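# Two robots carry a tube rack through a door

## Task

Move the tube rack from the counter, through the door that swings shut by itself, onto the desk. At the end the rack must stand upright on the desk with each tube seated all the way down in a hole, and the door must be closed. If the rack or any tube touches the floor, the task fails. Either robot or both may be used. Finish by releasing the rack and backing away. If any robot tips over or is left leaning, the task fails.

## Robot and tools

ROBOTS. r1 and r2 are identical Hello Robot Stretch 3 units. Each has a two-wheel drive base with a passive omni caster at the back, a lift that rides up a mast, and a telescoping arm that reaches out to the robot's right. The gripper cannot move forward by itself; drive the base instead. The base is 0.33 m long and 0.34 m wide. Rotations pivot about the point midway between the drive wheels, 0.05 m behind the front edge. With the arm pulled in and the wrist folded, the wrist pokes up to 0.06 m beyond the right side, and a rotation sweeps a 0.28 m radius. An unfolded, level gripper reaches past that circle.

FRAMES. Base frame: origin on the floor between the drive wheels, x forward, y left, z up. hand_pose is expressed in it, located where the closed fingertips meet. With all wrist joints at 0, that frame's x points up, y points back along the arm toward the mast, and z points to the rear. Fingertips are round pads 0.04 m wide. Odometry frame: the base frame as it was at the scene's start. Each robot reports in its own frames, so only images, lidar_m, wrist_depth_mm and head_depth_mm reveal where the robots are relative to one another.

execute_actions. Argument actions is a list holding one action or none (an empty list just returns state and images). The action is an object keyed by "r1" and/or "r2". Under each robot you may give:
- base: exactly one of translate_m (metres, -1 to 1, forward positive) or rotate_rad (radians, -3.2 to 3.2, counter-clockwise/left positive). Both are offsets from where the base last measured itself in the latest state report. No sideways motion.
- joints: absolute targets by name, in the robot's own joint space: lift_m 0 to 1.1 (arm height); arm_m 0 to 0.52 (extension); wrist_yaw_rad -1.345 to 4.42 (0 along the arm, positive toward the front, 3.0 folded over the base); wrist_pitch_rad -1.57 to 0.451 (0 level, negative tips fingers down); wrist_roll_rad -2.911 to 2.911 (0 fingers side by side, level); gripper_m -0.089 to 0.179 (larger is wider; the real fingertip gap is smaller by about 0.007 nearly closed and 0.025 wide open, and zero below 0.007); head_pan_rad -3.953 to 1.73 (0 ahead, positive left, -1.57 along the arm); head_tilt_rad -1.53 to 0.419 (0 level, negative down). Done tolerances: 0.004 for lift, arm and gripper, 0.02 for yaw, roll and head, 0.05 for pitch.
- contact_limits: {"arm_m": effort %, 1 to 100}; the arm motion halts (contact_stop) when its effort hits that value (negative when retracting). Lower is gentler, too low stops instantly; it also caps holding force until the next action.
cameras: list of names (r1_/r2_ + head_camera, nav_camera, wrist_camera, or "all"); omitted/null means all, [] means none. All motions in one action start together; none lasts over 15 s. Anything left out of an action may still be driving toward its previous target. A bad key or out-of-range value rejects the whole call. If a result reports a stop, remaining calls in that same reply are skipped.

wait: seconds 0 to 10; commands nothing, returns state and images. zoom_image: camera plus region [x0, y0, x1, y1] in pixels of that camera's latest full image, origin top-left, at most 504 by 504. finished_scene: scene number (1 or 2); irreversible, so only call it once the goal holds steadily.

RESULTS. base_status and joint_status: done (for the base, wheels turned the commanded amount even if slipping), off_target (stopped short, may still be pushing), contact_stop, time_out, torque_fault (old target dropped; holds position unless slack or off). Lift and arm go slack after a contact_stop until commanded again; a slack lift may sag under load or keep pressing. Wrist servos that strain for several seconds switch off for 10 s and go limp. on_its_own covers uncommanded parts; its "held at" is the held target, not the position. motor_effort is percent of maximum, positive toward larger values, peak in brackets; readings are biased and noisy. Positive wheel effort pushes forward. base_odometry counts wheel turns only; heading -3.142 to 3.142, left positive; turned_by_wheels and turned_by_imu give turning since the last result; base_tilt in degrees, forward and right positive, with a fixed offset up to about 4 degrees. lidar_m: 12 distances in metres from the base origin, 30-degree sectors, first straight ahead, counter-clockwise (4th left, 7th behind, 10th right), plane 0.17 m up, range 0.15 to 12, "-" means nothing; it misses glass and thin legs and is partly blocked by the robot's own mast and parts. wrist_depth_mm (45 to 1000) and head_depth_mm (280 to 4000, sideways image) are 7x7 grids of median depth, read from top left. Camera calibration is given in OpenCV form; T_world_to_cam maps the carrier's base frame to the camera, with small errors that grow at the arm's end.

SPEED. The base reaches 0.30 m/s and 1.9 rad/s only when stowed (lift_m under 0.30, arm_m under 0.03, wrist_yaw_rad over 2.54); otherwise 0.10 m/s and 0.63 rad/s.

GRIPPING. Command gripper_m below the object's width to grasp; lower squeezes harder, but a stall guard then eases off and things may slip; send a different value to re-squeeze. To let go, open at least 0.02 beyond the touching value. Neither the reading nor done confirms a grasp.

CAUTIONS. Fold or unfold the wrist only with lift_m 0.32 to 0.95, wrist_pitch_rad -0.4 and roll near 0; once folded, lift may drop to 0.25. With yaw below -0.4 keep pitch at -0.5 or lower. Pushing against something rigid with the gripper above about 0.45 m can tip the robot, more so after a previous contact_stop or with a raised limit. Driving while holding or hooking something fixed, or snagging furniture (especially reversing), can tip it: reverse the last move in small steps, free the gripper, and lower lift to about 0.2 if still leaning. Robots must never press into each other; once bases touch, even millimetres more is a hard press. Equal commands give slightly different travel (up to 2.5 cm per metre), which strains a shared load. Avoid drops, slams and hard hits. Loose objects may occasionally get nudged.

Each tool is called in YAML: its name, and indented under it one key for each argument.

## Session

execute_actions:
  actions: []

Scene clock: 0.00 s.
r1.base_odometry: x=+0.000 y=+0.000 heading=+0.000 (m, m, rad; r1's odometry frame)
r1.turned_by_wheels: +0.000 (rad since the last result)
r1.turned_by_imu: +0.000 (rad since the last result)
r1.base_tilt: forward=-2.5 right=-0.9 (deg)
r1.lidar_m: 1.89 2.00 2.39 1.54 1.17 0.72 0.64 0.64 0.77 0.85 0.85 1.02
r1.head_depth_mm: 1369 1389 1400 1419 1441 1448 1472 / 1615 1707 1732 1772 1781 1812 1840 / 1669 2067 2051 2037 2007 1990 1963 / 1661 2014 2019 1977 1967 1923 1908 / 1650 1973 1943 1936 1905 1894 1853 / 1630 1904 1877 1865 1847 1820 1806 / 1626 1861 1861 1829 1800 1792 1771
r1.base_status: not commanded
r1.joint_positions: lift_m=+0.573 arm_m=+0.003 wrist_yaw_rad=+3.097 wrist_pitch_rad=-0.440 wrist_roll_rad=-0.015 gripper_m=+0.037 head_pan_rad=-0.018 head_tilt_rad=-0.011
r1.joint_status: not commanded
r1.motor_effort: left_wheel=+0 right_wheel=+0 lift_m=+27 arm_m=+0 wrist_yaw_rad=+0 wrist_pitch_rad=+7 wrist_roll_rad=+0 gripper_m=-1 head_pan_rad=+0 head_tilt_rad=+2 (%)
r1.hand_pose: x=-0.0114 y=+0.0736 z=+0.5803 quat_wxyz=(+0.169, +0.688, +0.141, +0.692) (m; r1's base frame)
r1.wrist_depth_mm: - - - - - - - / - - - - - - - / - - - - - - - / - - - - - - - / 986 - - - - - - / 862 866 866 864 873 857 854 / 747 742 - 744 711 733 743
r2.base_odometry: x=+0.000 y=+0.000 heading=+0.000 (m, m, rad; r2's odometry frame)
r2.turned_by_wheels: +0.000 (rad since the last result)
r2.turned_by_imu: +0.000 (rad since the last result)
r2.base_tilt: forward=+2.9 right=+1.2 (deg)
r2.lidar_m: 1.42 2.49 1.89 1.80 1.10 0.78 0.75 0.77 0.87 0.83 0.85 1.15
r2.head_depth_mm: 1953 2115 2149 2176 2214 2241 1976 / 2040 2293 2312 2339 2362 2374 1982 / 2030 2280 2304 1483 2341 2354 1834 / 2016 2269 2288 2320 2336 2363 1997 / 2012 2272 2304 2297 2324 2359 2017 / 2000 2252 2273 2293 2316 2355 2017 / 1991 2234 2280 2285 2335 2344 2018
r2.base_status: not commanded
r2.joint_positions: lift_m=+0.403 arm_m=+0.002 wrist_yaw_rad=+3.019 wrist_pitch_rad=-0.381 wrist_roll_rad=+0.014 gripper_m=+0.037 head_pan_rad=-0.001 head_tilt_rad=+0.002
r2.joint_status: not commanded
r2.motor_effort: left_wheel=-1 right_wheel=+0 lift_m=+30 arm_m=+0 wrist_yaw_rad=+0 wrist_pitch_rad=+7 wrist_roll_rad=+0 gripper_m=+0 head_pan_rad=+0 head_tilt_rad=+1 (%)
r2.hand_pose: x=+0.0068 y=+0.0798 z=+0.4245 quat_wxyz=(+0.177, +0.706, +0.090, +0.680) (m; r2's base frame)
r2.wrist_depth_mm: - - - - - - - / - - - - - - - / - - - - - - - / 997 919 943 975 935 911 919 / 765 765 - 772 783 765 766 / 652 647 - 632 610 637 630 / 558 566 - 566 546 553 536
pictures: r1_head_camera (sideways: a quarter turn clockwise sets it upright), r1_nav_camera (sideways: a quarter turn counterclockwise sets it upright), r1_wrist_camera, r2_head_camera (sideways: a quarter turn clockwise sets it upright), r2_nav_camera (sideways: a quarter turn counterclockwise sets it upright), r2_wrist_camera
Images, in order (width x height): r1_head_camera 896x504, r1_nav_camera 672x504, r1_wrist_camera 644x364, r2_head_camera 896x504, r2_nav_camera 672x504, r2_wrist_camera 644x364.

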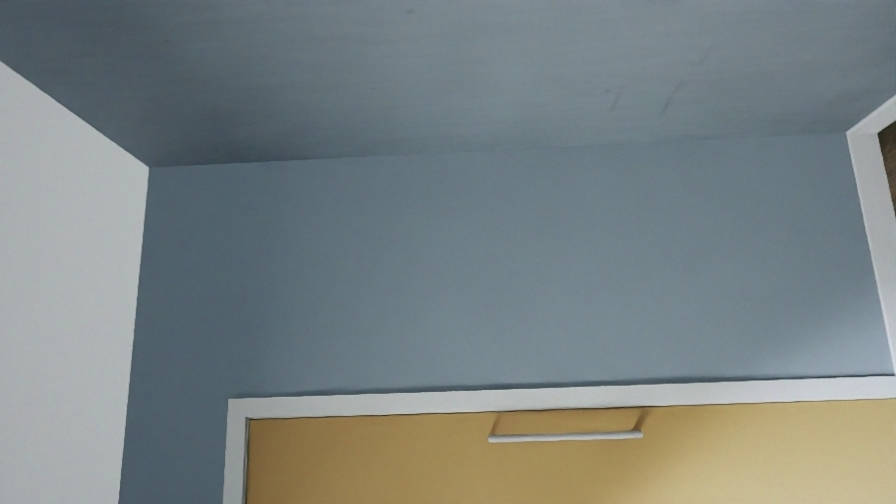

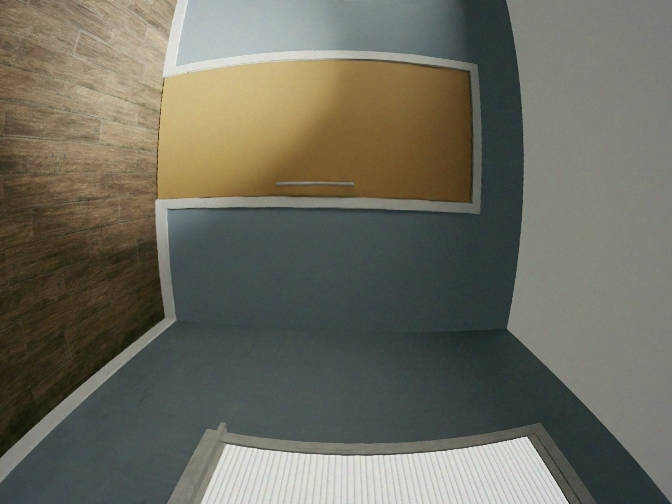

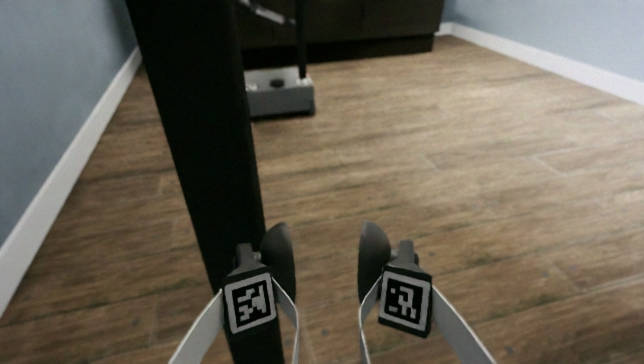

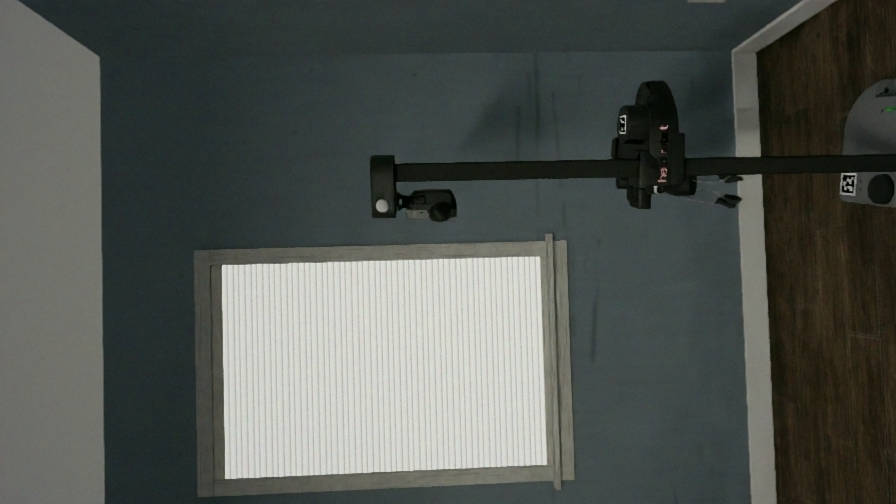

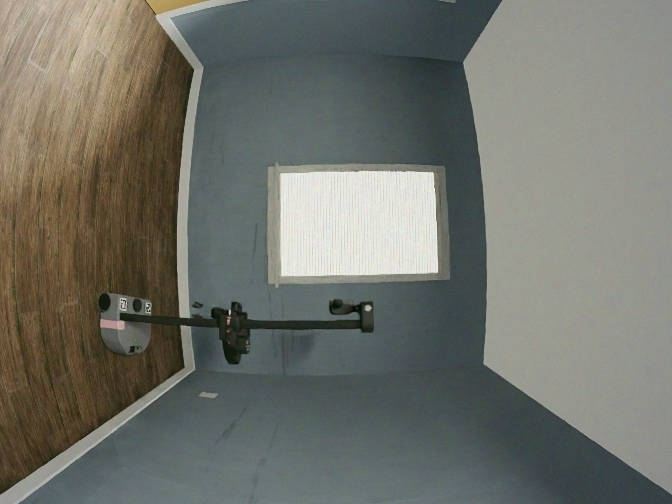

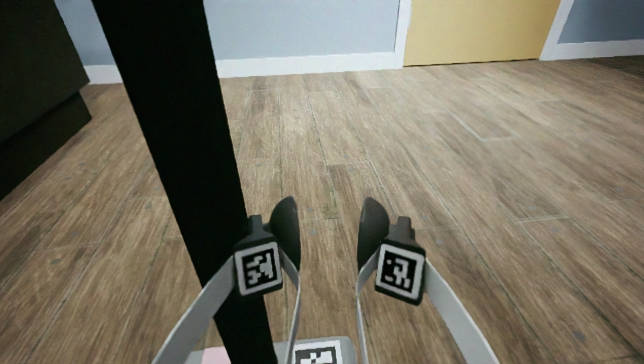

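execute_actions:
  actions:
    - {"r1":{"base":{"rotate_rad":0.36},"joints":{"lift_m":0.25,"head_tilt_rad":-0.6}},"r2":{"base":{"rotate_rad":-1.57},"joints":{"head_pan_rad":-1.9,"head_tilt_rad":-0.5,"lift_m":0.9}}}
  cameras: []

execute_actions:
  actions:
    - {"r1":{"base":{"translate_m":1}},"r2":{"joints":{"wrist_yaw_rad":0}}}
  cameras: []

execute_actions:
  actions:
    - {"r1":{"base":{"translate_m":0.8}},"r2":{"joints":{"lift_m":1.1,"gripper_m":0.17}}}

Scene clock: 13.37 s.
r1.base_odometry: x=+0.000 y=+0.000 heading=+0.360 (m, m, rad; r1's odometry frame)
r1.turned_by_wheels: +0.360 (rad since the last result)
r1.turned_by_imu: +0.358 (rad since the last result)
r1.base_tilt: forward=-2.5 right=-1.0 (deg)
r1.lidar_m: 1.98 2.16 1.43 1.56 0.79 0.65 0.64 0.70 0.85 0.85 0.93 1.44
r1.head_depth_mm: 1592 1732 1917 2149 1849 1474 1226 / 1607 1765 1958 2165 1855 1476 1226 / 1612 1753 1964 2185 1847 1478 1229 / 1629 1789 2003 2197 1852 1481 1229 / 1655 1814 2034 2226 1881 1487 1232 / 1665 1826 2039 2245 1865 1481 1232 / 1673 1862 2071 2280 1871 1491 1233
r1.base_status: done
r1.joint_positions: lift_m=+0.250 arm_m=+0.003 wrist_yaw_rad=+3.097 wrist_pitch_rad=-0.441 wrist_roll_rad=-0.015 gripper_m=+0.037 head_pan_rad=-0.018 head_tilt_rad=-0.592
r1.joint_status: all done
r1.motor_effort: left_wheel=-4(8) right_wheel=+2(5) lift_m=+22(23) arm_m=+0(1) wrist_yaw_rad=+0(0) wrist_pitch_rad=+7(7) wrist_roll_rad=+0(0) gripper_m=-1(1) head_pan_rad=+0(0) head_tilt_rad=-4(35) (%)
r1.hand_pose: x=-0.0114 y=+0.0736 z=+0.2577 quat_wxyz=(+0.169, +0.688, +0.141, +0.692) (m; r1's base frame)
r1.wrist_depth_mm: 715 867 - - - - - / 744 908 - - - - - / 731 820 871 847 845 837 833 / 664 677 - 666 662 666 643 / 565 565 - 554 560 551 542 / 476 505 - - 480 465 467 / - - - - 398 403 402
r2.base_odometry: x=+0.000 y=+0.000 heading=-1.570 (m, m, rad; r2's odometry frame)
r2.turned_by_wheels: -1.570 (rad since the last result)
r2.turned_by_imu: -1.566 (rad since the last result)
r2.base_tilt: forward=+2.8 right=+1.3 (deg)
r2.lidar_m: 0.83 0.85 1.15 1.45 2.49 1.88 1.80 1.10 0.79 0.75 0.77 0.87
r2.head_depth_mm: 1338 1464 1073 1033 1203 1355 - / 1285 1421 1079 974 1124 - - / 1238 1360 1018 924 1058 1175 - / 1187 1308 1094 875 994 1096 - / 1149 1256 1102 847 938 1077 - / 1109 1209 1113 822 891 1016 1110 / 1075 1168 1117 790 851 958 1052
r2.base_status: done
r2.joint_positions: lift_m=+0.900 arm_m=+0.002 wrist_yaw_rad=+3.019 wrist_pitch_rad=-0.381 wrist_roll_rad=+0.014 gripper_m=+0.037 head_pan_rad=-1.893 head_tilt_rad=-0.494
r2.joint_status: all done
r2.motor_effort: left_wheel=+3(8) right_wheel=-3(6) lift_m=+38(39) arm_m=-1(0) wrist_yaw_rad=+0(0) wrist_pitch_rad=+7(7) wrist_roll_rad=+0(0) gripper_m=-2(1) head_pan_rad=-2(32) head_tilt_rad=-2(20) (%)
r2.hand_pose: x=+0.0067 y=+0.0797 z=+0.9206 quat_wxyz=(+0.177, +0.706, +0.090, +0.680) (m; r2's base frame)
r2.wrist_depth_mm: - - - - - - 834 / - - - - - - 847 / - - - - - - 904 / - - - - - - 889 / - - - - - - 903 / - - - - - - 872 / - - - - - - 914
pictures: none
No camera images: the call's "cameras" was empty. Leave "cameras" out to get every camera's image.

Scene clock: 18.30 s.
r1.base_odometry: x=+0.936 y=+0.352 heading=+0.360 (m, m, rad; r1's odometry frame)
r1.turned_by_wheels: +0.000 (rad since the last result)
r1.turned_by_imu: +0.006 (rad since the last result)
r1.base_tilt: forward=-2.5 right=-1.0 (deg)
r1.lidar_m: 1.00 1.10 1.73 2.16 2.01 1.64 1.63 1.25 1.01 1.01 1.11 1.00
r1.head_depth_mm: 772 851 942 1053 1200 1354 1220 / 779 855 951 1065 1211 1372 1220 / 798 874 966 1085 1244 1389 1225 / 805 886 983 1106 1261 1404 1230 / 813 894 998 1117 1283 1427 1227 / 822 908 1010 1133 1303 1439 1230 / 832 913 1025 1151 1321 1444 1239
r1.base_status: done
r1.joint_positions: lift_m=+0.250 arm_m=+0.003 wrist_yaw_rad=+3.097 wrist_pitch_rad=-0.441 wrist_roll_rad=-0.015 gripper_m=+0.037 head_pan_rad=-0.018 head_tilt_rad=-0.594
r1.joint_status: not commanded
r1.motor_effort: left_wheel=-4(11) right_wheel=+2(6) lift_m=+22(22) arm_m=+1(1) wrist_yaw_rad=+0(0) wrist_pitch_rad=+7(7) wrist_roll_rad=+1(1) gripper_m=+0(0) head_pan_rad=+0(1) head_tilt_rad=-2(3) (%)
r1.hand_pose: x=-0.0114 y=+0.0736 z=+0.2577 quat_wxyz=(+0.169, +0.688, +0.141, +0.692) (m; r1's base frame)
r1.wrist_depth_mm: - - - - - - - / - - - - - - - / 885 874 846 855 844 830 819 / 696 674 - 668 650 667 654 / 560 559 - 555 571 544 542 / 473 498 - - 476 460 462 / - - - - 400 402 403
r2.base_odometry: x=+0.000 y=+0.000 heading=-1.570 (m, m, rad; r2's odometry frame)
r2.turned_by_wheels: +0.000 (rad since the last result)
r2.turned_by_imu: +0.001 (rad since the last result)
r2.base_tilt: forward=+2.7 right=+1.1 (deg)
r2.lidar_m: 0.83 0.85 1.14 2.42 2.49 1.88 1.80 1.10 0.78 0.75 0.77 0.87
r2.head_depth_mm: 1343 1471 1075 1033 1203 1356 - / 1285 1419 1082 975 1124 - - / 1238 1357 1018 926 1054 1171 - / 1191 1307 1094 875 996 1098 - / 1149 1252 1100 845 940 1073 - / 1108 1207 1111 825 893 - - / 1072 1167 1117 789 849 953 1104
r2.base_status: not commanded
r2.joint_positions: lift_m=+0.900 arm_m=+0.002 wrist_yaw_rad=+0.002 wrist_pitch_rad=-0.381 wrist_roll_rad=+0.014 gripper_m=+0.037 head_pan_rad=-1.893 head_tilt_rad=-0.494
r2.joint_status: all done
r2.motor_effort: left_wheel=+3(3) right_wheel=-4(4) lift_m=+37(38) arm_m=-1(0) wrist_yaw_rad=-2(2) wrist_pitch_rad=+7(7) wrist_roll_rad=+0(0) gripper_m=-1(0) head_pan_rad=-3(2) head_tilt_rad=-2(2) (%)
r2.hand_pose: x=-0.0210 y=-0.3763 z=+0.9206 quat_wxyz=(+0.690, +0.134, -0.699, -0.134) (m; r2's base frame)
r2.wrist_depth_mm: 966 749 710 705 696 624 640 / 485 480 476 486 479 469 478 / 553 545 542 556 553 552 552 / 893 609 598 614 620 615 606 / 934 692 696 697 692 686 705 / 981 850 805 813 833 817 812 / 948 - - - - 999 -
pictures: none
No camera images: the call's "cameras" was empty. Leave "cameras" out to get every camera's image.

Scene clock: 22.67 s.
r1.base_odometry: x=+1.685 y=+0.634 heading=+0.360 (m, m, rad; r1's odometry frame)
r1.turned_by_wheels: +0.000 (rad since the last result)
r1.turned_by_imu: +0.005 (rad since the last result)
r1.base_tilt: forward=-2.3 right=-1.0 (deg)
r1.lidar_m: 0.21 0.24 0.37 2.06 1.88 2.42 2.42 1.40 1.15 0.51 0.26 0.21
r1.head_depth_mm: - - - - - - 291 / - - - - - - 295 / - - - - - - 297 / - - - - - - 301 / - - - - - - 305 / - - - - - - 309 / - - - - - - 317
r1.base_status: done
r1.joint_positions: lift_m=+0.250 arm_m=+0.003 wrist_yaw_rad=+3.097 wrist_pitch_rad=-0.441 wrist_roll_rad=-0.015 gripper_m=+0.037 head_pan_rad=-0.018 head_tilt_rad=-0.594
r1.joint_status: not commanded
r1.motor_effort: left_wheel=-3(10) right_wheel=+2(6) lift_m=+23(22) arm_m=+0(0) wrist_yaw_rad=+0(0) wrist_pitch_rad=+7(7) wrist_roll_rad=+0(0) gripper_m=-1(0) head_pan_rad=+0(0) head_tilt_rad=-3(3) (%)
r1.hand_pose: x=-0.0114 y=+0.0736 z=+0.2577 quat_wxyz=(+0.169, +0.688, +0.141, +0.692) (m; r1's base frame)
r1.wrist_depth_mm: - - - - - 535 334 / - - - - - 541 327 / 881 849 869 855 832 517 323 / 683 671 - 660 662 519 320 / 556 557 - 543 575 501 318 / 476 504 - - 473 449 313 / - - - - 401 407 315
r2.base_odometry: x=+0.000 y=+0.000 heading=-1.570 (m, m, rad; r2's odometry frame)
r2.turned_by_wheels: +0.000 (rad since the last result)
r2.turned_by_imu: +0.001 (rad since the last result)
r2.base_tilt: forward=+2.9 right=+1.3 (deg)
r2.lidar_m: 0.83 0.85 1.14 2.42 2.49 1.88 1.80 1.10 0.79 0.75 0.77 0.87
r2.head_depth_mm: - - - - - 1435 1237 / - - - - - 1405 1238 / - - - - - 1360 1244 / - - - - - 1188 1247 / - - - - - - 1220 / - - - - - - 1192 / - - - - - 993 1107
r2.base_status: not commanded
r2.joint_positions: lift_m=+1.100 arm_m=+0.002 wrist_yaw_rad=+0.002 wrist_pitch_rad=-0.382 wrist_roll_rad=+0.014 gripper_m=+0.170 head_pan_rad=-1.893 head_tilt_rad=-0.494
r2.joint_status: all done
r2.motor_effort: left_wheel=+3(3) right_wheel=-3(4) lift_m=+38(40) arm_m=-1(0) wrist_yaw_rad=-3(2) wrist_pitch_rad=+7(7) wrist_roll_rad=+0(0) gripper_m=+0(86) head_pan_rad=-3(3) head_tilt_rad=-2(2) (%)
r2.hand_pose: x=-0.0210 y=-0.3763 z=+1.1205 quat_wxyz=(+0.690, +0.134, -0.699, -0.135) (m; r2's base frame)
r2.wrist_depth_mm: 985 982 - 965 992 - - / - - - - - - - / 931 750 742 739 722 722 697 / 858 601 595 597 621 609 625 / 954 670 704 710 724 685 695 / 950 800 805 798 794 816 823 / - - 944 929 960 978 -
pictures: r1_head_camera (sideways: a quarter turn clockwise sets it upright), r1_nav_camera (sideways: a quarter turn counterclockwise sets it upright), r1_wrist_camera, r2_head_camera (sideways: a quarter turn clockwise sets it upright), r2_nav_camera (sideways: a quarter turn counterclockwise sets it upright), r2_wrist_camera
camera_calibration (this result's frames):
r1_head_camera: T_world_to_cam=[[-0.517812, 0.0508459, -0.853982, 1.13564], [0.0816546, 0.996612, 0.00982682, -0.0121373], [0.851589, -0.0646431, -0.520209, 0.62475], [0, 0, 0, 1]] pos_world=[0.0570066, -0.00526042, 1.29493]
r1_nav_camera: T_world_to_cam=[[0.55532, -0.00808102, 0.831597, -1.04782], [0.00219324, -0.999935, -0.0111814, 0.0669849], [0.831634, 0.00803316, -0.555266, 0.672323], [0, 0, 0, 1]] pos_world=[0.0226033, 0.0531122, 1.24543]
r1_wrist_camera: T_world_to_cam=[[0.998456, -0.0532609, 0.0157541, 0.0124859], [-0.017689, -0.573801, -0.818803, 0.288661], [0.0526499, 0.817261, -0.573858, 0.256756], [0, 0, 0, 1]] pos_world=[-0.0208786, -0.0435374, 0.383501]
r2_head_camera: T_world_to_cam=[[0.161204, 0.473081, -0.866145, 1.1492], [0.947613, -0.319415, 0.00190528, -0.0037128], [-0.275759, -0.821078, -0.499789, 0.607009], [0, 0, 0, 1]] pos_world=[-0.0143498, -0.0464485, 1.29876]
r2_nav_camera: T_world_to_cam=[[-0.169401, -0.428066, 0.887729, -1.10785], [-0.956539, 0.288343, -0.0434921, 0.113493], [-0.237352, -0.856515, -0.458308, 0.55094], [0, 0, 0, 1]] pos_world=[0.0516555, -0.0350718, 1.24091]
r2_wrist_camera: T_world_to_cam=[[-0.999943, -0.000633384, -0.0106784, -0.0108888], [0.00835966, 0.576558, -0.817013, 1.15847], [0.00667418, -0.817056, -0.57652, 0.503202], [0, 0, 0, 1]] pos_world=[-0.023931, -0.256787, 1.23647]
Images, in order (width x height): r1_head_camera 896x504, r1_nav_camera 672x504, r1_wrist_camera 644x364, r2_head_camera 896x504, r2_nav_camera 672x504, r2_wrist_camera 644x364.

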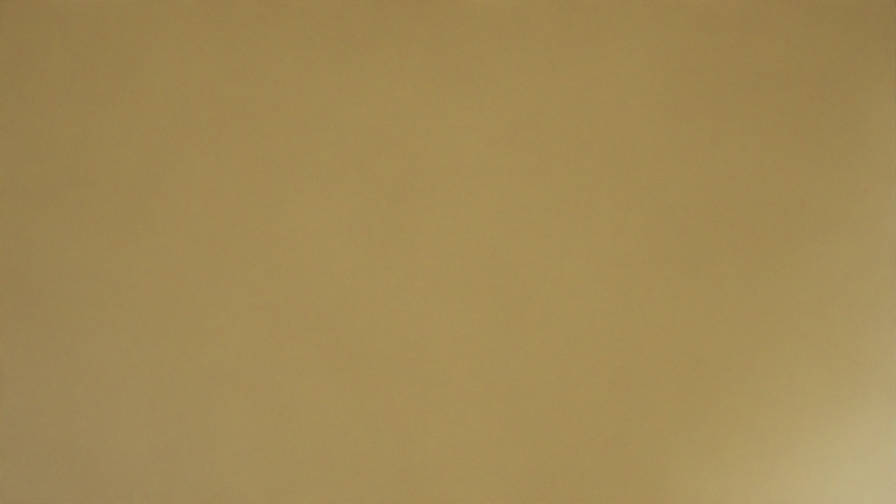

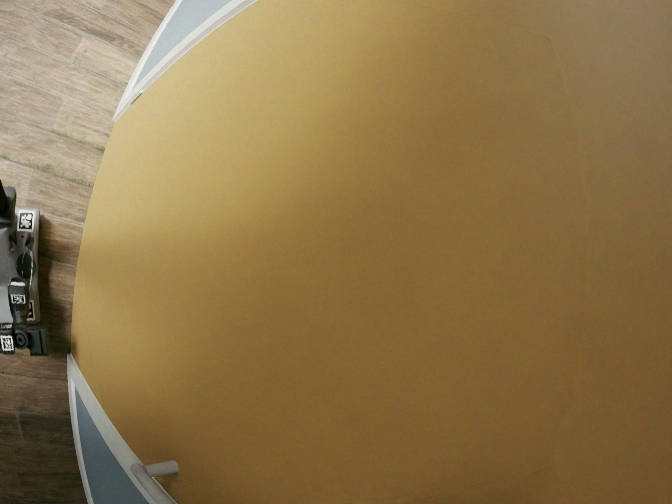

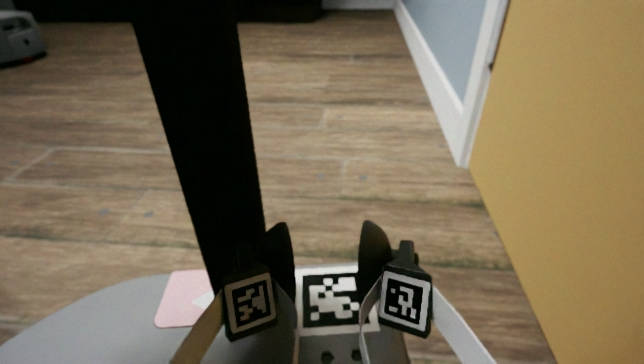

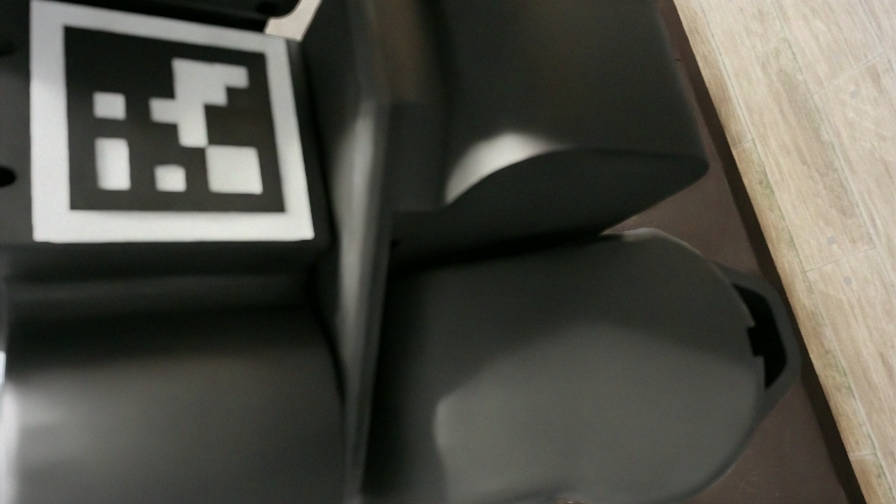

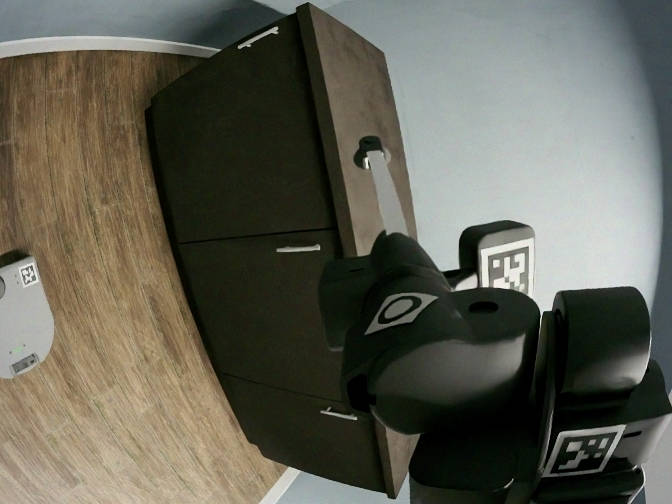

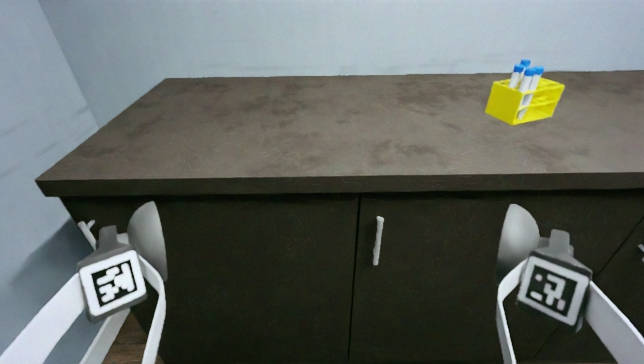

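execute_actions:
  actions:
    - {"r1":{"base":{"translate_m":0.22},"joints":{"lift_m":0.33}},"r2":{"base":{"rotate_rad":-0.5},"joints":{"arm_m":0.4,"lift_m":1.0,"wrist_pitch_rad":-0.2,"head_pan_rad":-1.5,"head_tilt_rad":-0.3}}}
  cameras: ["r1_nav_camera","r2_wrist_camera","r2_head_camera"]

Scene clock: 38.50 s.
r1.base_odometry: x=+1.891 y=+0.711 heading=+0.360 (m, m, rad; r1's odometry frame)
r1.turned_by_wheels: +0.001 (rad since the last result)
r1.turned_by_imu: -0.204 (rad since the last result)
r1.base_tilt: forward=-2.4 right=-0.9 (deg)
r1.lidar_m: - - 0.15 0.19 2.07 2.05 2.57 1.72 1.22 0.27 0.15 -
r1.head_depth_mm: - - - - - - - / - - - - - - - / - - - - - - - / - - - - - - - / - - - - - - - / - - - - - - - / - - - - - - -
r1.base_status: translate_m off_target (by the wheels' count: +0.2198 of +0.2200)
r1.joint_positions: lift_m=+0.330 arm_m=+0.003 wrist_yaw_rad=+3.097 wrist_pitch_rad=-0.444 wrist_roll_rad=-0.016 gripper_m=+0.037 head_pan_rad=-0.015 head_tilt_rad=-0.593
r1.joint_status: all done
r1.on_its_own: left_wheel is at rest, and its effort (+52) is outside its rest range (-18 to +18)
r1.motor_effort: left_wheel=+52(100) right_wheel=+3(40) lift_m=+27(36) arm_m=+1(1) wrist_yaw_rad=-1(31) wrist_pitch_rad=+9(10) wrist_roll_rad=+0(0) gripper_m=-1(0) head_pan_rad=-2(13) head_tilt_rad=-3(3) (%)
r1.hand_pose: x=-0.0115 y=+0.0733 z=+0.3370 quat_wxyz=(+0.170, +0.687, +0.142, +0.692) (m; r1's base frame)
r1.wrist_depth_mm: - - - 557 206 121 86 / - - - 632 212 123 87 / - - - 708 219 126 88 / 821 814 - 733 223 128 90 / 679 687 - 654 211 131 90 / 569 563 571 562 186 133 91 / 497 500 - - 251 127 93
r2.base_odometry: x=+0.000 y=+0.000 heading=-2.070 (m, m, rad; r2's odometry frame)
r2.turned_by_wheels: -0.500 (rad since the last result)
r2.turned_by_imu: -0.498 (rad since the last result)
r2.base_tilt: forward=+2.7 right=+1.2 (deg)
r2.lidar_m: 0.86 0.83 0.86 1.17 2.43 2.50 1.87 1.80 1.07 0.78 0.75 0.77
r2.head_depth_mm: 1497 1609 1733 1056 1137 1260 1363 / 1417 1516 1599 983 1047 1152 1294 / 1337 1427 1511 - 979 1064 1173 / 1277 1350 1443 1032 905 987 1078 / 1212 1284 1366 1111 857 918 998 / 1156 1223 1292 1120 816 860 931 / 1107 1168 1233 1129 780 811 869
r2.base_status: done
r2.joint_positions: lift_m=+1.000 arm_m=+0.400 wrist_yaw_rad=+0.000 wrist_pitch_rad=-0.219 wrist_roll_rad=+0.014 gripper_m=+0.170 head_pan_rad=-1.507 head_tilt_rad=-0.310
r2.joint_status: all done
r2.motor_effort: left_wheel=+3(8) right_wheel=-3(8) lift_m=+20(35) arm_m=+3(3) wrist_yaw_rad=-1(2) wrist_pitch_rad=+8(7) wrist_roll_rad=+0(0) gripper_m=+1(0) head_pan_rad=+2(27) head_tilt_rad=+2(15) (%)
r2.hand_pose: x=-0.0214 y=-0.7896 z=+1.0600 quat_wxyz=(+0.698, +0.077, -0.707, -0.078) (m; r2's base frame)
r2.wrist_depth_mm: 590 637 721 827 971 - - / 610 681 777 907 - - - / 656 706 763 818 821 803 - / 566 562 491 507 538 546 590 / 412 433 414 404 414 429 675 / 349 324 328 328 356 488 - / 274 276 272 298 438 629 -
pictures: r1_nav_camera (sideways: a quarter turn counterclockwise sets it upright), r2_head_camera (sideways: a quarter turn clockwise sets it upright), r2_wrist_camera
camera_calibration (this result's frames):
r1_nav_camera: T_world_to_cam=[[0.554408, -0.00626873, 0.832222, -1.04863], [0.00544401, -0.999923, -0.0111586, 0.0669354], [0.832228, 0.010717, -0.554331, 0.671102], [0, 0, 0, 1]] pos_world=[0.0224947, 0.0531644, 1.24545]
r2_head_camera: T_world_to_cam=[[-0.0181718, 0.332214, -0.943029, 1.2506], [0.998113, 0.0613538, 0.00238073, -0.00464035], [0.0586493, -0.941206, -0.332702, 0.387541], [0, 0, 0, 1]] pos_world=[0.00462829, -0.0504276, 1.3083]
r2_wrist_camera: T_world_to_cam=[[-0.999942, -0.000841617, -0.0107743, -0.0122032], [0.00932657, 0.436464, -0.899673, 1.32435], [0.00545979, -0.899721, -0.436431, -0.083126], [0, 0, 0, 1]] pos_world=[-0.0241003, -0.652831, 1.15507]
Images, in order (width x height): r1_nav_camera 672x504, r2_head_camera 896x504, r2_wrist_camera 644x364.

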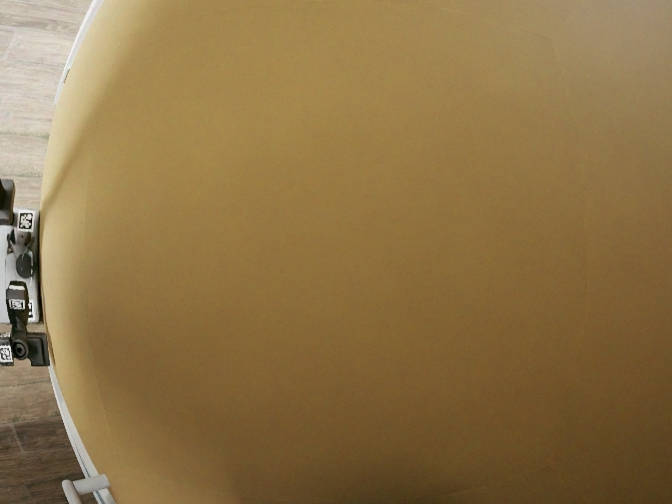

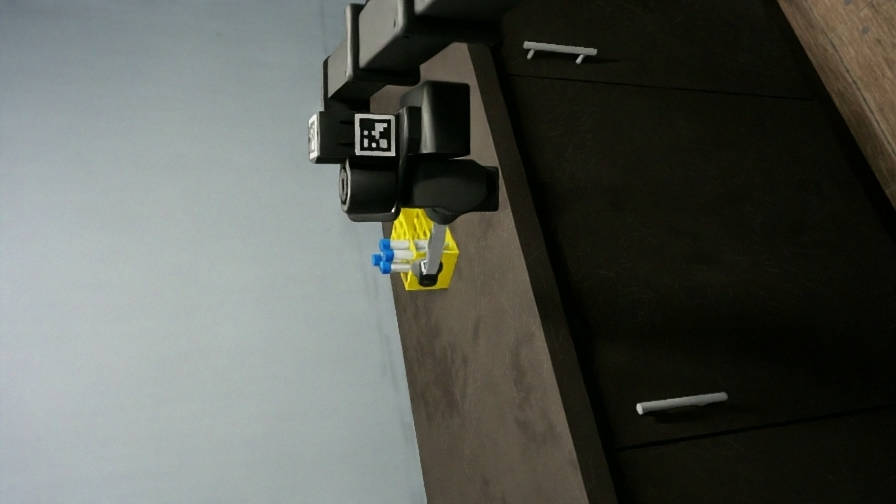

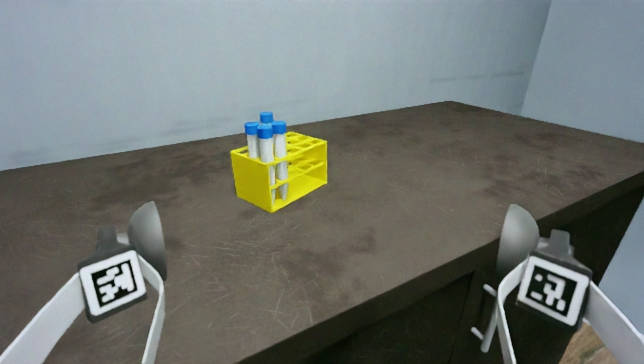

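execute_actions:
  actions:
    - {"r1":{"base":{"translate_m":-0.87},"joints":{"lift_m":0.85}},"r2":{"base":{"rotate_rad":0.87},"joints":{"arm_m":0.05,"lift_m":0.85,"wrist_pitch_rad":0,"gripper_m":0.179}}}
  cameras: []

execute_actions:
  actions:
    - {"r1":{"base":{"rotate_rad":1.3},"joints":{"wrist_yaw_rad":0,"wrist_pitch_rad":0,"gripper_m":0.12,"arm_m":0.3,"head_pan_rad":-1.57}},"r2":{"base":{"translate_m":-0.79}}}
  cameras: ["r1_wrist_camera","r2_wrist_camera","r1_nav_camera"]

Scene clock: 65.87 s.
r1.base_odometry: x=+1.077 y=+0.404 heading=+0.360 (m, m, rad; r1's odometry frame)
r1.turned_by_wheels: +0.000 (rad since the last result)
r1.turned_by_imu: -0.001 (rad since the last result)
r1.base_tilt: forward=-2.5 right=-1.1 (deg)
r1.lidar_m: 0.92 0.95 1.25 1.97 1.33 1.78 1.70 1.75 1.26 1.20 1.23 0.97
r1.head_depth_mm: 754 832 935 1055 1216 1379 1219 / 745 824 916 1037 1185 1360 1218 / 749 825 911 1031 1172 1350 1226 / 739 813 900 1012 1156 1334 1236 / 734 809 893 1001 1135 1319 1234 / 724 795 882 986 1119 1293 1237 / 720 790 870 971 1104 1272 1235
r1.base_status: done
r1.joint_positions: lift_m=+0.850 arm_m=+0.003 wrist_yaw_rad=+3.097 wrist_pitch_rad=-0.444 wrist_roll_rad=-0.016 gripper_m=+0.037 head_pan_rad=-0.016 head_tilt_rad=-0.593
r1.joint_status: all done
r1.motor_effort: left_wheel=+1(44) right_wheel=+0(3) lift_m=+30(34) arm_m=+1(1) wrist_yaw_rad=+0(0) wrist_pitch_rad=+9(9) wrist_roll_rad=+0(0) gripper_m=+0(1) head_pan_rad=-1(2) head_tilt_rad=-4(4) (%)
r1.hand_pose: x=-0.0115 y=+0.0733 z=+0.8568 quat_wxyz=(+0.170, +0.687, +0.142, +0.692) (m; r1's base frame)
r1.wrist_depth_mm: - - - - - - - / - - - - - - - / - - - - - - - / - - - - - - - / - - - - - - - / - - - - - - - / - - - - - - -
r2.base_odometry: x=+0.000 y=+0.000 heading=-1.200 (m, m, rad; r2's odometry frame)
r2.turned_by_wheels: +0.870 (rad since the last result)
r2.turned_by_imu: +0.870 (rad since the last result)
r2.base_tilt: forward=+2.8 right=+1.4 (deg)
r2.lidar_m: 0.83 1.01 1.95 1.50 1.33 1.80 1.34 0.83 0.75 0.75 0.92 0.83
r2.head_depth_mm: 1085 1155 1228 1083 776 810 878 / 1130 1198 1280 1091 802 861 918 / 1170 1247 1330 1097 845 907 - / 1216 1298 1395 1105 878 961 1060 / 1268 1358 1459 1526 927 1040 1162 / 1249 1295 1344 1394 1446 1514 1418 / 1074 1108 1147 1186 1227 1272 1308
r2.base_status: done
r2.joint_positions: lift_m=+0.850 arm_m=+0.050 wrist_yaw_rad=+0.000 wrist_pitch_rad=-0.020 wrist_roll_rad=+0.014 gripper_m=+0.179 head_pan_rad=-1.507 head_tilt_rad=-0.309
r2.joint_status: all done
r2.motor_effort: left_wheel=-3(9) right_wheel=+3(10) lift_m=+19(21) arm_m=-3(6) wrist_yaw_rad=-1(0) wrist_pitch_rad=+9(9) wrist_roll_rad=+1(0) gripper_m=-1(50) head_pan_rad=+2(3) head_tilt_rad=+3(3) (%)
r2.hand_pose: x=-0.0213 y=-0.4510 z=+0.9600 quat_wxyz=(+0.702, +0.007, -0.712, -0.007) (m; r2's base frame)
r2.wrist_depth_mm: 633 818 - - 945 865 818 / 638 832 - - 995 902 851 / 658 833 - - 987 913 843 / 651 839 578 517 471 445 443 / 658 950 608 541 468 440 384 / 631 970 657 562 500 458 392 / 744 886 701 592 529 468 432
pictures: none
No camera images: the call's "cameras" was empty. Leave "cameras" out to get every camera's image.

Scene clock: 75.37 s.
r1.base_odometry: x=+1.077 y=+0.404 heading=+1.660 (m, m, rad; r1's odometry frame)
r1.turned_by_wheels: +1.300 (rad since the last result)
r1.turned_by_imu: +1.288 (rad since the last result)
r1.base_tilt: forward=-2.3 right=-0.9 (deg)
r1.lidar_m: 1.69 1.36 2.04 1.70 1.70 1.44 1.20 1.20 1.11 0.93 0.93 1.04
r1.head_depth_mm: 888 982 1107 1265 1422 - 1187 / 852 943 1054 1162 - 1475 1227 / 815 902 1003 - 1357 1433 1225 / 779 855 955 1031 1255 1394 1232 / 762 834 922 1034 1159 1344 1231 / 736 802 886 981 1106 1266 1237 / 714 776 851 939 1052 1195 1235
r1.base_status: done
r1.joint_positions: lift_m=+0.850 arm_m=+0.300 wrist_yaw_rad=+0.002 wrist_pitch_rad=-0.022 wrist_roll_rad=-0.016 gripper_m=+0.120 head_pan_rad=-1.563 head_tilt_rad=-0.593
r1.joint_status: all done
r1.motor_effort: left_wheel=-2(10) right_wheel=+1(5) lift_m=+31(30) arm_m=+5(5) wrist_yaw_rad=-2(2) wrist_pitch_rad=+12(13) wrist_roll_rad=+1(0) gripper_m=+0(80) head_pan_rad=-4(52) head_tilt_rad=-3(4) (%)
r1.hand_pose: x=-0.0209 y=-0.7003 z=+0.9589 quat_wxyz=(+0.713, +0.009, -0.701, -0.007) (m; r1's base frame)
r1.wrist_depth_mm: 331 351 383 416 446 496 551 / 337 364 389 413 467 497 561 / 344 372 404 433 472 521 595 / 348 378 414 440 483 543 617 / 356 388 415 451 494 573 642 / 372 383 432 465 522 - 655 / 378 414 447 481 535 601 688
r2.base_odometry: x=-0.286 y=+0.736 heading=-1.200 (m, m, rad; r2's odometry frame)
r2.turned_by_wheels: +0.000 (rad since the last result)
r2.turned_by_imu: +0.001 (rad since the last result)
r2.base_tilt: forward=+2.9 right=+1.2 (deg)
r2.lidar_m: 1.58 1.92 1.46 1.45 1.17 1.06 1.06 0.54 0.49 0.49 0.59 1.14
r2.head_depth_mm: 871 921 981 1014 721 558 553 / 904 959 1020 1055 723 560 579 / 934 998 1067 1096 728 565 - / 970 1039 1113 1107 730 609 669 / 1014 1086 1169 1114 733 636 715 / 1057 1137 1227 1118 736 686 765 / 1101 1190 1286 1133 741 735 828
r2.base_status: done
r2.joint_positions: lift_m=+0.850 arm_m=+0.050 wrist_yaw_rad=+0.000 wrist_pitch_rad=-0.020 wrist_roll_rad=+0.014 gripper_m=+0.179 head_pan_rad=-1.507 head_tilt_rad=-0.309
r2.joint_status: not commanded
r2.motor_effort: left_wheel=-4(9) right_wheel=+3(5) lift_m=+20(20) arm_m=-3(3) wrist_yaw_rad=+0(1) wrist_pitch_rad=+9(9) wrist_roll_rad=-1(0) gripper_m=-1(0) head_pan_rad=+2(3) head_tilt_rad=+3(3) (%)
r2.hand_pose: x=-0.0213 y=-0.4510 z=+0.9600 quat_wxyz=(+0.702, +0.007, -0.712, -0.007) (m; r2's base frame)
r2.wrist_depth_mm: - - 942 779 718 647 597 / - - 944 805 735 694 624 / - - 906 473 734 712 640 / 452 443 449 437 443 446 448 / 327 299 276 279 277 276 276 / 404 312 249 220 202 200 212 / 412 347 296 255 205 178 166
pictures: r1_nav_camera (sideways: a quarter turn counterclockwise sets it upright), r1_wrist_camera, r2_wrist_camera
camera_calibration (this result's frames):
r1_nav_camera: T_world_to_cam=[[0.00618352, -0.554673, 0.832045, -1.04506], [-0.999549, -0.0278913, -0.0111651, 0.0730743], [0.0293998, -0.831601, -0.554595, 0.676343], [0, 0, 0, 1]] pos_world=[0.059619, -0.0151788, 1.24545]
r1_wrist_camera: T_world_to_cam=[[-0.999869, 0.0119101, 0.0109522, -0.0217882], [-0.00847471, 0.191125, -0.981529, 1.11042], [-0.0137833, -0.981493, -0.190999, -0.336052], [0, 0, 0, 1]] pos_world=[-0.0170068, -0.541803, 1.02597]
r2_wrist_camera: T_world_to_cam=[[-0.99994, -0.0031076, -0.0104774, -0.0142614], [0.00936769, 0.250031, -0.968192, 1.06829], [0.00562843, -0.968233, -0.249987, -0.0320599], [0, 0, 0, 1]] pos_world=[-0.0240876, -0.298193, 1.02615]
Images, in order (width x height): r1_nav_camera 672x504, r1_wrist_camera 644x364, r2_wrist_camera 644x364.

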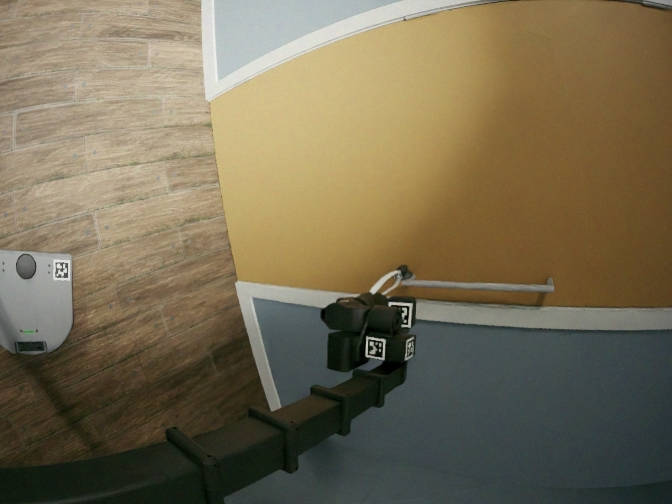

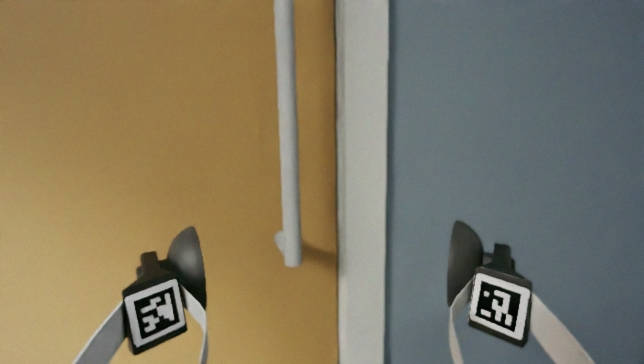

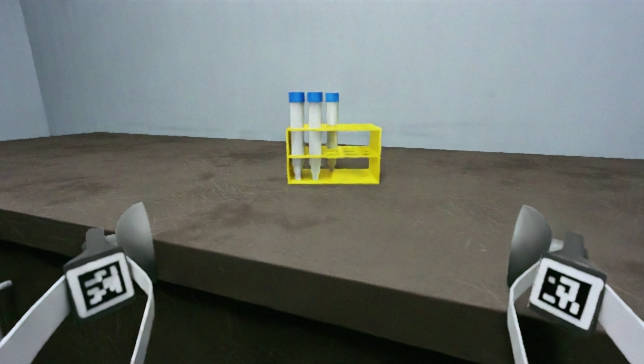

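Well aligned.

execute_actions:
  actions:
    - {"r1":{"base":{"translate_m":0.04},"joints":{"arm_m":0.5}},"r2":{"base":{"translate_m":-0.008},"joints":{"arm_m":0.28,"lift_m":0.835}}}
  cameras: ["r1_wrist_camera","r2_wrist_camera"]

Scene clock: 86.17 s.
r1.base_odometry: x=+1.073 y=+0.444 heading=+1.660 (m, m, rad; r1's odometry frame)
r1.turned_by_wheels: +0.000 (rad since the last result)
r1.turned_by_imu: +0.002 (rad since the last result)
r1.base_tilt: forward=-2.4 right=-1.0 (deg)
r1.lidar_m: 1.68 1.32 2.05 1.72 1.72 1.48 1.24 1.24 1.09 0.91 0.91 1.03
r1.head_depth_mm: 870 972 1088 1241 1426 - 1200 / 840 929 1034 1152 1378 1452 1226 / 798 885 965 1139 1270 1428 1226 / 772 845 926 1089 1213 1381 1232 / 754 825 907 1009 1146 1319 1227 / 726 792 869 967 1086 1242 1235 / 703 764 836 926 1037 1174 1232
r1.base_status: done
r1.joint_positions: lift_m=+0.850 arm_m=+0.500 wrist_yaw_rad=+0.001 wrist_pitch_rad=-0.021 wrist_roll_rad=-0.016 gripper_m=+0.120 head_pan_rad=-1.563 head_tilt_rad=-0.593
r1.joint_status: all done
r1.motor_effort: left_wheel=-3(5) right_wheel=+1(5) lift_m=+30(31) arm_m=+5(5) wrist_yaw_rad=-1(2) wrist_pitch_rad=+12(12) wrist_roll_rad=+0(0) gripper_m=+0(0) head_pan_rad=-5(5) head_tilt_rad=-3(3) (%)
r1.hand_pose: x=-0.0212 y=-0.9003 z=+0.9589 quat_wxyz=(+0.713, +0.008, -0.701, -0.007) (m; r1's base frame)
r1.wrist_depth_mm: 173 183 196 206 225 256 285 / 176 187 201 212 234 263 295 / 179 191 207 217 239 271 303 / 184 196 210 223 247 281 315 / 186 199 218 227 255 292 329 / 191 200 227 233 260 - 340 / 196 215 229 227 268 309 356
r2.base_odometry: x=-0.289 y=+0.744 heading=-1.200 (m, m, rad; r2's odometry frame)
r2.turned_by_wheels: +0.000 (rad since the last result)
r2.turned_by_imu: +0.022 (rad since the last result)
r2.base_tilt: forward=+2.8 right=+1.3 (deg)
r2.lidar_m: 1.59 1.95 1.42 1.42 1.16 1.05 1.06 0.53 0.49 0.49 0.60 1.18
r2.head_depth_mm: 871 923 981 1021 764 - 569 / 908 964 1021 1055 806 - 588 / 943 1003 1069 1100 776 - 625 / 982 1048 1122 1119 738 602 668 / 1025 1099 1177 1127 742 639 717 / 1073 1153 1244 1142 745 692 773 / 1127 1212 1310 1146 751 745 840
r2.base_status: done
r2.joint_positions: lift_m=+0.840 arm_m=+0.280 wrist_yaw_rad=-0.001 wrist_pitch_rad=+0.030 wrist_roll_rad=+0.007 gripper_m=+0.179 head_pan_rad=-1.506 head_tilt_rad=-0.304
r2.joint_status: lift_m contact_stop (moved -0.010 of -0.015); the others done
r2.on_its_own: lift_m is slack since a contact_stop, until your next command for it (your +0.835 is given up)
r2.motor_effort: left_wheel=-3(13) right_wheel=+4(15) lift_m=+28(27) arm_m=+1(19) wrist_yaw_rad=+0(6) wrist_pitch_rad=-13(45) wrist_roll_rad=+3(9) gripper_m=+0(1) head_pan_rad=+2(2) head_tilt_rad=+1(3) (%)
r2.hand_pose: x=-0.0216 y=-0.6817 z=+0.9623 quat_wxyz=(+0.705, -0.010, -0.709, +0.010) (m; r2's base frame)
r2.wrist_depth_mm: 907 770 669 595 530 485 448 / 953 802 689 597 545 501 457 / 980 827 719 250 561 516 470 / 521 527 464 209 246 508 468 / 298 324 276 231 249 300 307 / 222 201 209 209 208 210 224 / 153 159 159 160 159 161 154
pictures: r1_wrist_camera, r2_wrist_camera
camera_calibration (this result's frames):
r1_wrist_camera: T_world_to_cam=[[-0.999854, 0.0131019, 0.0109481, -0.0186336], [-0.00824721, 0.19085, -0.981585, 1.14853], [-0.0149501, -0.981532, -0.190714, -0.532683], [0, 0, 0, 1]] pos_world=[-0.0171224, -0.741798, 1.02599]
r2_wrist_camera: T_world_to_cam=[[-0.99999, -0.00239685, -0.00371215, -0.0212451], [0.00315136, 0.202036, -0.979373, 1.10615], [0.00309739, -0.979375, -0.202026, -0.308646], [0, 0, 0, 1]] pos_world=[-0.0237748, -0.525814, 1.0209]
Images, in order (width x height): r1_wrist_camera 644x364, r2_wrist_camera 644x364.

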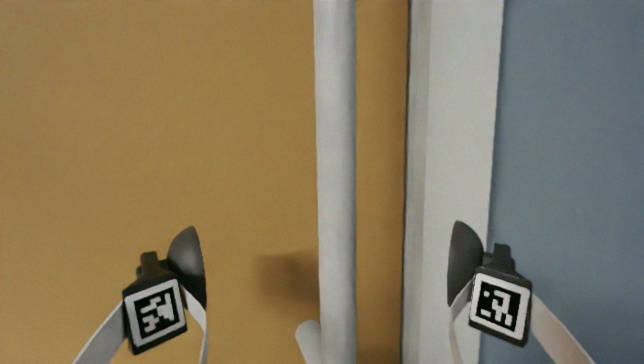

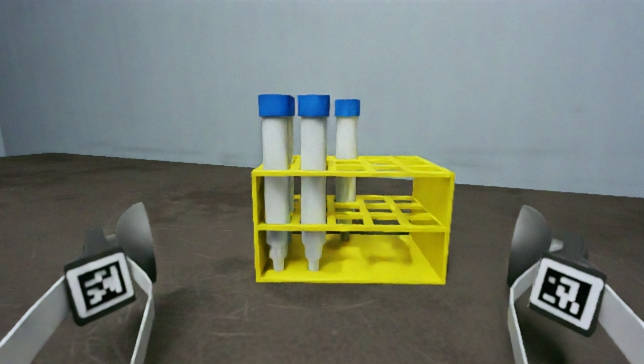

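execute_actions:
  actions:
    - {"r1":{"joints":{"gripper_m":-0.04,"arm_m":0.51}},"r2":{"base":{"translate_m":-0.014},"joints":{"lift_m":0.885,"wrist_pitch_rad":-0.15}}}
  cameras: []

execute_actions:
  actions:
    - {"r1":{"joints":{"arm_m":0.05}},"r2":{"joints":{"arm_m":0.385}}}
  cameras: ["r1_nav_camera","r2_wrist_camera"]

Scene clock: 95.27 s.
r1.base_odometry: x=+1.073 y=+0.444 heading=+1.660 (m, m, rad; r1's odometry frame)
r1.turned_by_wheels: +0.000 (rad since the last result)
r1.turned_by_imu: +0.001 (rad since the last result)
r1.base_tilt: forward=-2.5 right=-0.9 (deg)
r1.lidar_m: 1.67 1.33 2.06 1.72 1.72 1.48 1.24 1.24 1.10 0.92 0.91 1.03
r1.head_depth_mm: 874 969 1092 1238 1417 - 1203 / 840 932 1033 1149 1371 1424 1224 / 800 885 962 1138 1272 1423 1222 / 771 844 925 1085 1213 1370 1227 / 750 823 909 1012 1147 1322 1233 / 726 793 873 971 1093 1248 1230 / 702 766 839 923 1033 1178 1232
r1.base_status: not commanded
r1.joint_positions: lift_m=+0.850 arm_m=+0.510 wrist_yaw_rad=-0.012 wrist_pitch_rad=-0.021 wrist_roll_rad=-0.016 gripper_m=-0.039 head_pan_rad=-1.563 head_tilt_rad=-0.593
r1.joint_status: all done
r1.motor_effort: left_wheel=-10(10) right_wheel=+7(7) lift_m=+31(31) arm_m=+5(5) wrist_yaw_rad=+10(10) wrist_pitch_rad=+12(12) wrist_roll_rad=+0(0) gripper_m=-23(97) head_pan_rad=-5(5) head_tilt_rad=-3(4) (%)
r1.hand_pose: x=-0.0244 y=-0.9103 z=+0.9589 quat_wxyz=(+0.713, +0.004, -0.701, -0.012) (m; r1's base frame)
r1.wrist_depth_mm: 165 175 190 145 219 249 278 / 169 179 193 148 225 255 287 / 173 184 198 153 231 267 298 / 176 187 203 158 238 275 309 / 180 190 208 157 244 283 321 / 183 197 209 160 253 293 336 / 188 202 219 222 260 303 349
r2.base_odometry: x=-0.294 y=+0.757 heading=-1.200 (m, m, rad; r2's odometry frame)
r2.turned_by_wheels: +0.000 (rad since the last result)
r2.turned_by_imu: +0.001 (rad since the last result)
r2.base_tilt: forward=+2.9 right=+1.3 (deg)
r2.lidar_m: 1.60 1.97 1.42 1.43 1.14 1.04 1.05 0.53 0.48 0.48 0.59 1.17
r2.head_depth_mm: 869 919 976 1019 846 509 550 / 900 956 1020 1050 - 525 584 / 935 998 1068 1094 - 557 619 / 974 1042 1114 1122 737 593 661 / 1019 1090 1173 1132 741 631 709 / 1065 1146 1237 1138 744 684 765 / 1119 1199 1304 1147 749 735 828
r2.base_status: done
r2.joint_positions: lift_m=+0.885 arm_m=+0.280 wrist_yaw_rad=+0.002 wrist_pitch_rad=-0.165 wrist_roll_rad=+0.014 gripper_m=+0.179 head_pan_rad=-1.506 head_tilt_rad=-0.304
r2.joint_status: all done
r2.motor_effort: left_wheel=-2(7) right_wheel=+1(11) lift_m=+39(43) arm_m=+1(1) wrist_yaw_rad=-2(4) wrist_pitch_rad=+7(22) wrist_roll_rad=-1(2) gripper_m=-1(1) head_pan_rad=+1(1) head_tilt_rad=+1(1) (%)
r2.hand_pose: x=-0.0210 y=-0.6737 z=+0.9575 quat_wxyz=(+0.700, +0.059, -0.709, -0.058) (m; r2's base frame)
r2.wrist_depth_mm: 828 735 647 561 516 463 429 / 936 783 677 573 534 490 448 / 571 558 446 217 437 486 456 / 345 343 297 238 253 331 335 / 248 259 230 239 239 242 242 / 202 189 191 189 190 190 198 / 152 157 157 156 156 157 151
pictures: none
No camera images: the call's "cameras" was empty. Leave "cameras" out to get every camera's image.

Scene clock: 99.83 s.
r1.base_odometry: x=+1.073 y=+0.444 heading=+1.660 (m, m, rad; r1's odometry frame)
r1.turned_by_wheels: +0.000 (rad since the last result)
r1.turned_by_imu: +0.002 (rad since the last result)
r1.base_tilt: forward=-2.4 right=-1.1 (deg)
r1.lidar_m: 1.67 1.33 2.05 1.72 1.71 1.48 1.24 1.24 1.09 0.92 0.91 1.03
r1.head_depth_mm: 875 972 1093 1252 1445 1555 - / 843 926 1040 1177 1363 1499 - / 801 884 986 1112 1270 - - / 771 844 939 1061 1182 1366 1226 / 752 823 908 1013 1146 1324 1229 / 726 791 874 972 1086 1246 1233 / 703 764 839 928 1041 1174 1233
r1.base_status: not commanded
r1.joint_positions: lift_m=+0.850 arm_m=+0.050 wrist_yaw_rad=-0.001 wrist_pitch_rad=-0.020 wrist_roll_rad=-0.016 gripper_m=-0.036 head_pan_rad=-1.563 head_tilt_rad=-0.593
r1.joint_status: all done
r1.motor_effort: left_wheel=-2(10) right_wheel=+2(6) lift_m=+30(30) arm_m=-3(6) wrist_yaw_rad=+0(10) wrist_pitch_rad=+11(12) wrist_roll_rad=+0(1) gripper_m=-14(23) head_pan_rad=-4(4) head_tilt_rad=-3(3) (%)
r1.hand_pose: x=-0.0217 y=-0.4510 z=+0.9593 quat_wxyz=(+0.713, +0.007, -0.701, -0.008) (m; r1's base frame)
r1.wrist_depth_mm: 516 541 579 626 699 772 837 / 515 572 602 635 703 782 854 / 532 562 606 657 713 787 916 / 539 580 634 675 750 837 927 / 554 588 644 676 766 859 925 / 567 593 661 - 818 889 - / 572 606 661 736 840 919 -
r2.base_odometry: x=-0.294 y=+0.757 heading=-1.200 (m, m, rad; r2's odometry frame)
r2.turned_by_wheels: +0.000 (rad since the last result)
r2.turned_by_imu: +0.001 (rad since the last result)
r2.base_tilt: forward=+2.8 right=+1.3 (deg)
r2.lidar_m: 1.60 1.97 1.42 1.43 1.14 1.04 1.04 0.53 0.48 0.48 0.59 1.17
r2.head_depth_mm: 868 919 976 1019 - 509 550 / 901 959 1017 1067 - 545 583 / 939 995 1062 1118 - 568 620 / 979 1041 1116 1125 705 594 661 / 1020 1094 1177 1130 744 632 708 / 1067 1143 1236 1140 744 686 763 / 1124 1205 1300 1151 748 735 826
r2.base_status: not commanded
r2.joint_positions: lift_m=+0.885 arm_m=+0.385 wrist_yaw_rad=+0.001 wrist_pitch_rad=-0.166 wrist_roll_rad=+0.014 gripper_m=+0.179 head_pan_rad=-1.506 head_tilt_rad=-0.304
r2.joint_status: all done
r2.motor_effort: left_wheel=-2(2) right_wheel=+2(1) lift_m=+39(38) arm_m=+3(4) wrist_yaw_rad=-2(2) wrist_pitch_rad=+7(7) wrist_roll_rad=+0(0) gripper_m=-1(0) head_pan_rad=+2(3) head_tilt_rad=+1(1) (%)
r2.hand_pose: x=-0.0211 y=-0.7784 z=+0.9573 quat_wxyz=(+0.700, +0.059, -0.709, -0.059) (m; r2's base frame)
r2.wrist_depth_mm: 692 615 519 461 419 384 356 / 756 650 117 475 449 398 370 / 550 450 98 482 458 420 389 / 344 315 105 155 155 336 328 / 246 115 111 160 164 118 241 / 201 124 122 144 155 127 197 / 153 152 137 147 147 145 149
pictures: r1_nav_camera (sideways: a quarter turn counterclockwise sets it upright), r2_wrist_camera
camera_calibration (this result's frames):
r1_nav_camera: T_world_to_cam=[[0.00618204, -0.554705, 0.832024, -1.04503], [-0.999549, -0.0278878, -0.0111659, 0.0730753], [0.0293971, -0.831579, -0.554627, 0.676385], [0, 0, 0, 1]] pos_world=[0.059619, -0.0151768, 1.24545]
r2_wrist_camera: T_world_to_cam=[[-0.999934, -0.00229937, -0.0112269, -0.0137595], [0.00945489, 0.388054, -0.921588, 1.21036], [0.00647571, -0.921634, -0.388007, -0.181324], [0, 0, 0, 1]] pos_world=[-0.0240282, -0.636831, 1.04495]
Images, in order (width x height): r1_nav_camera 672x504, r2_wrist_camera 644x364.

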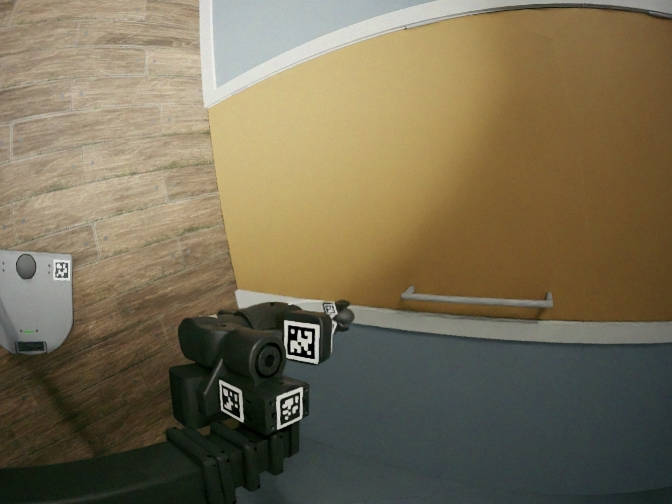

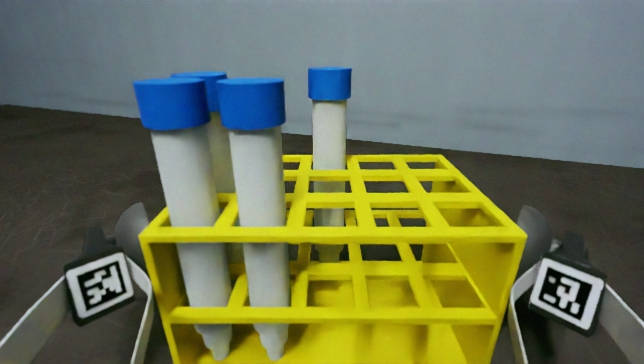

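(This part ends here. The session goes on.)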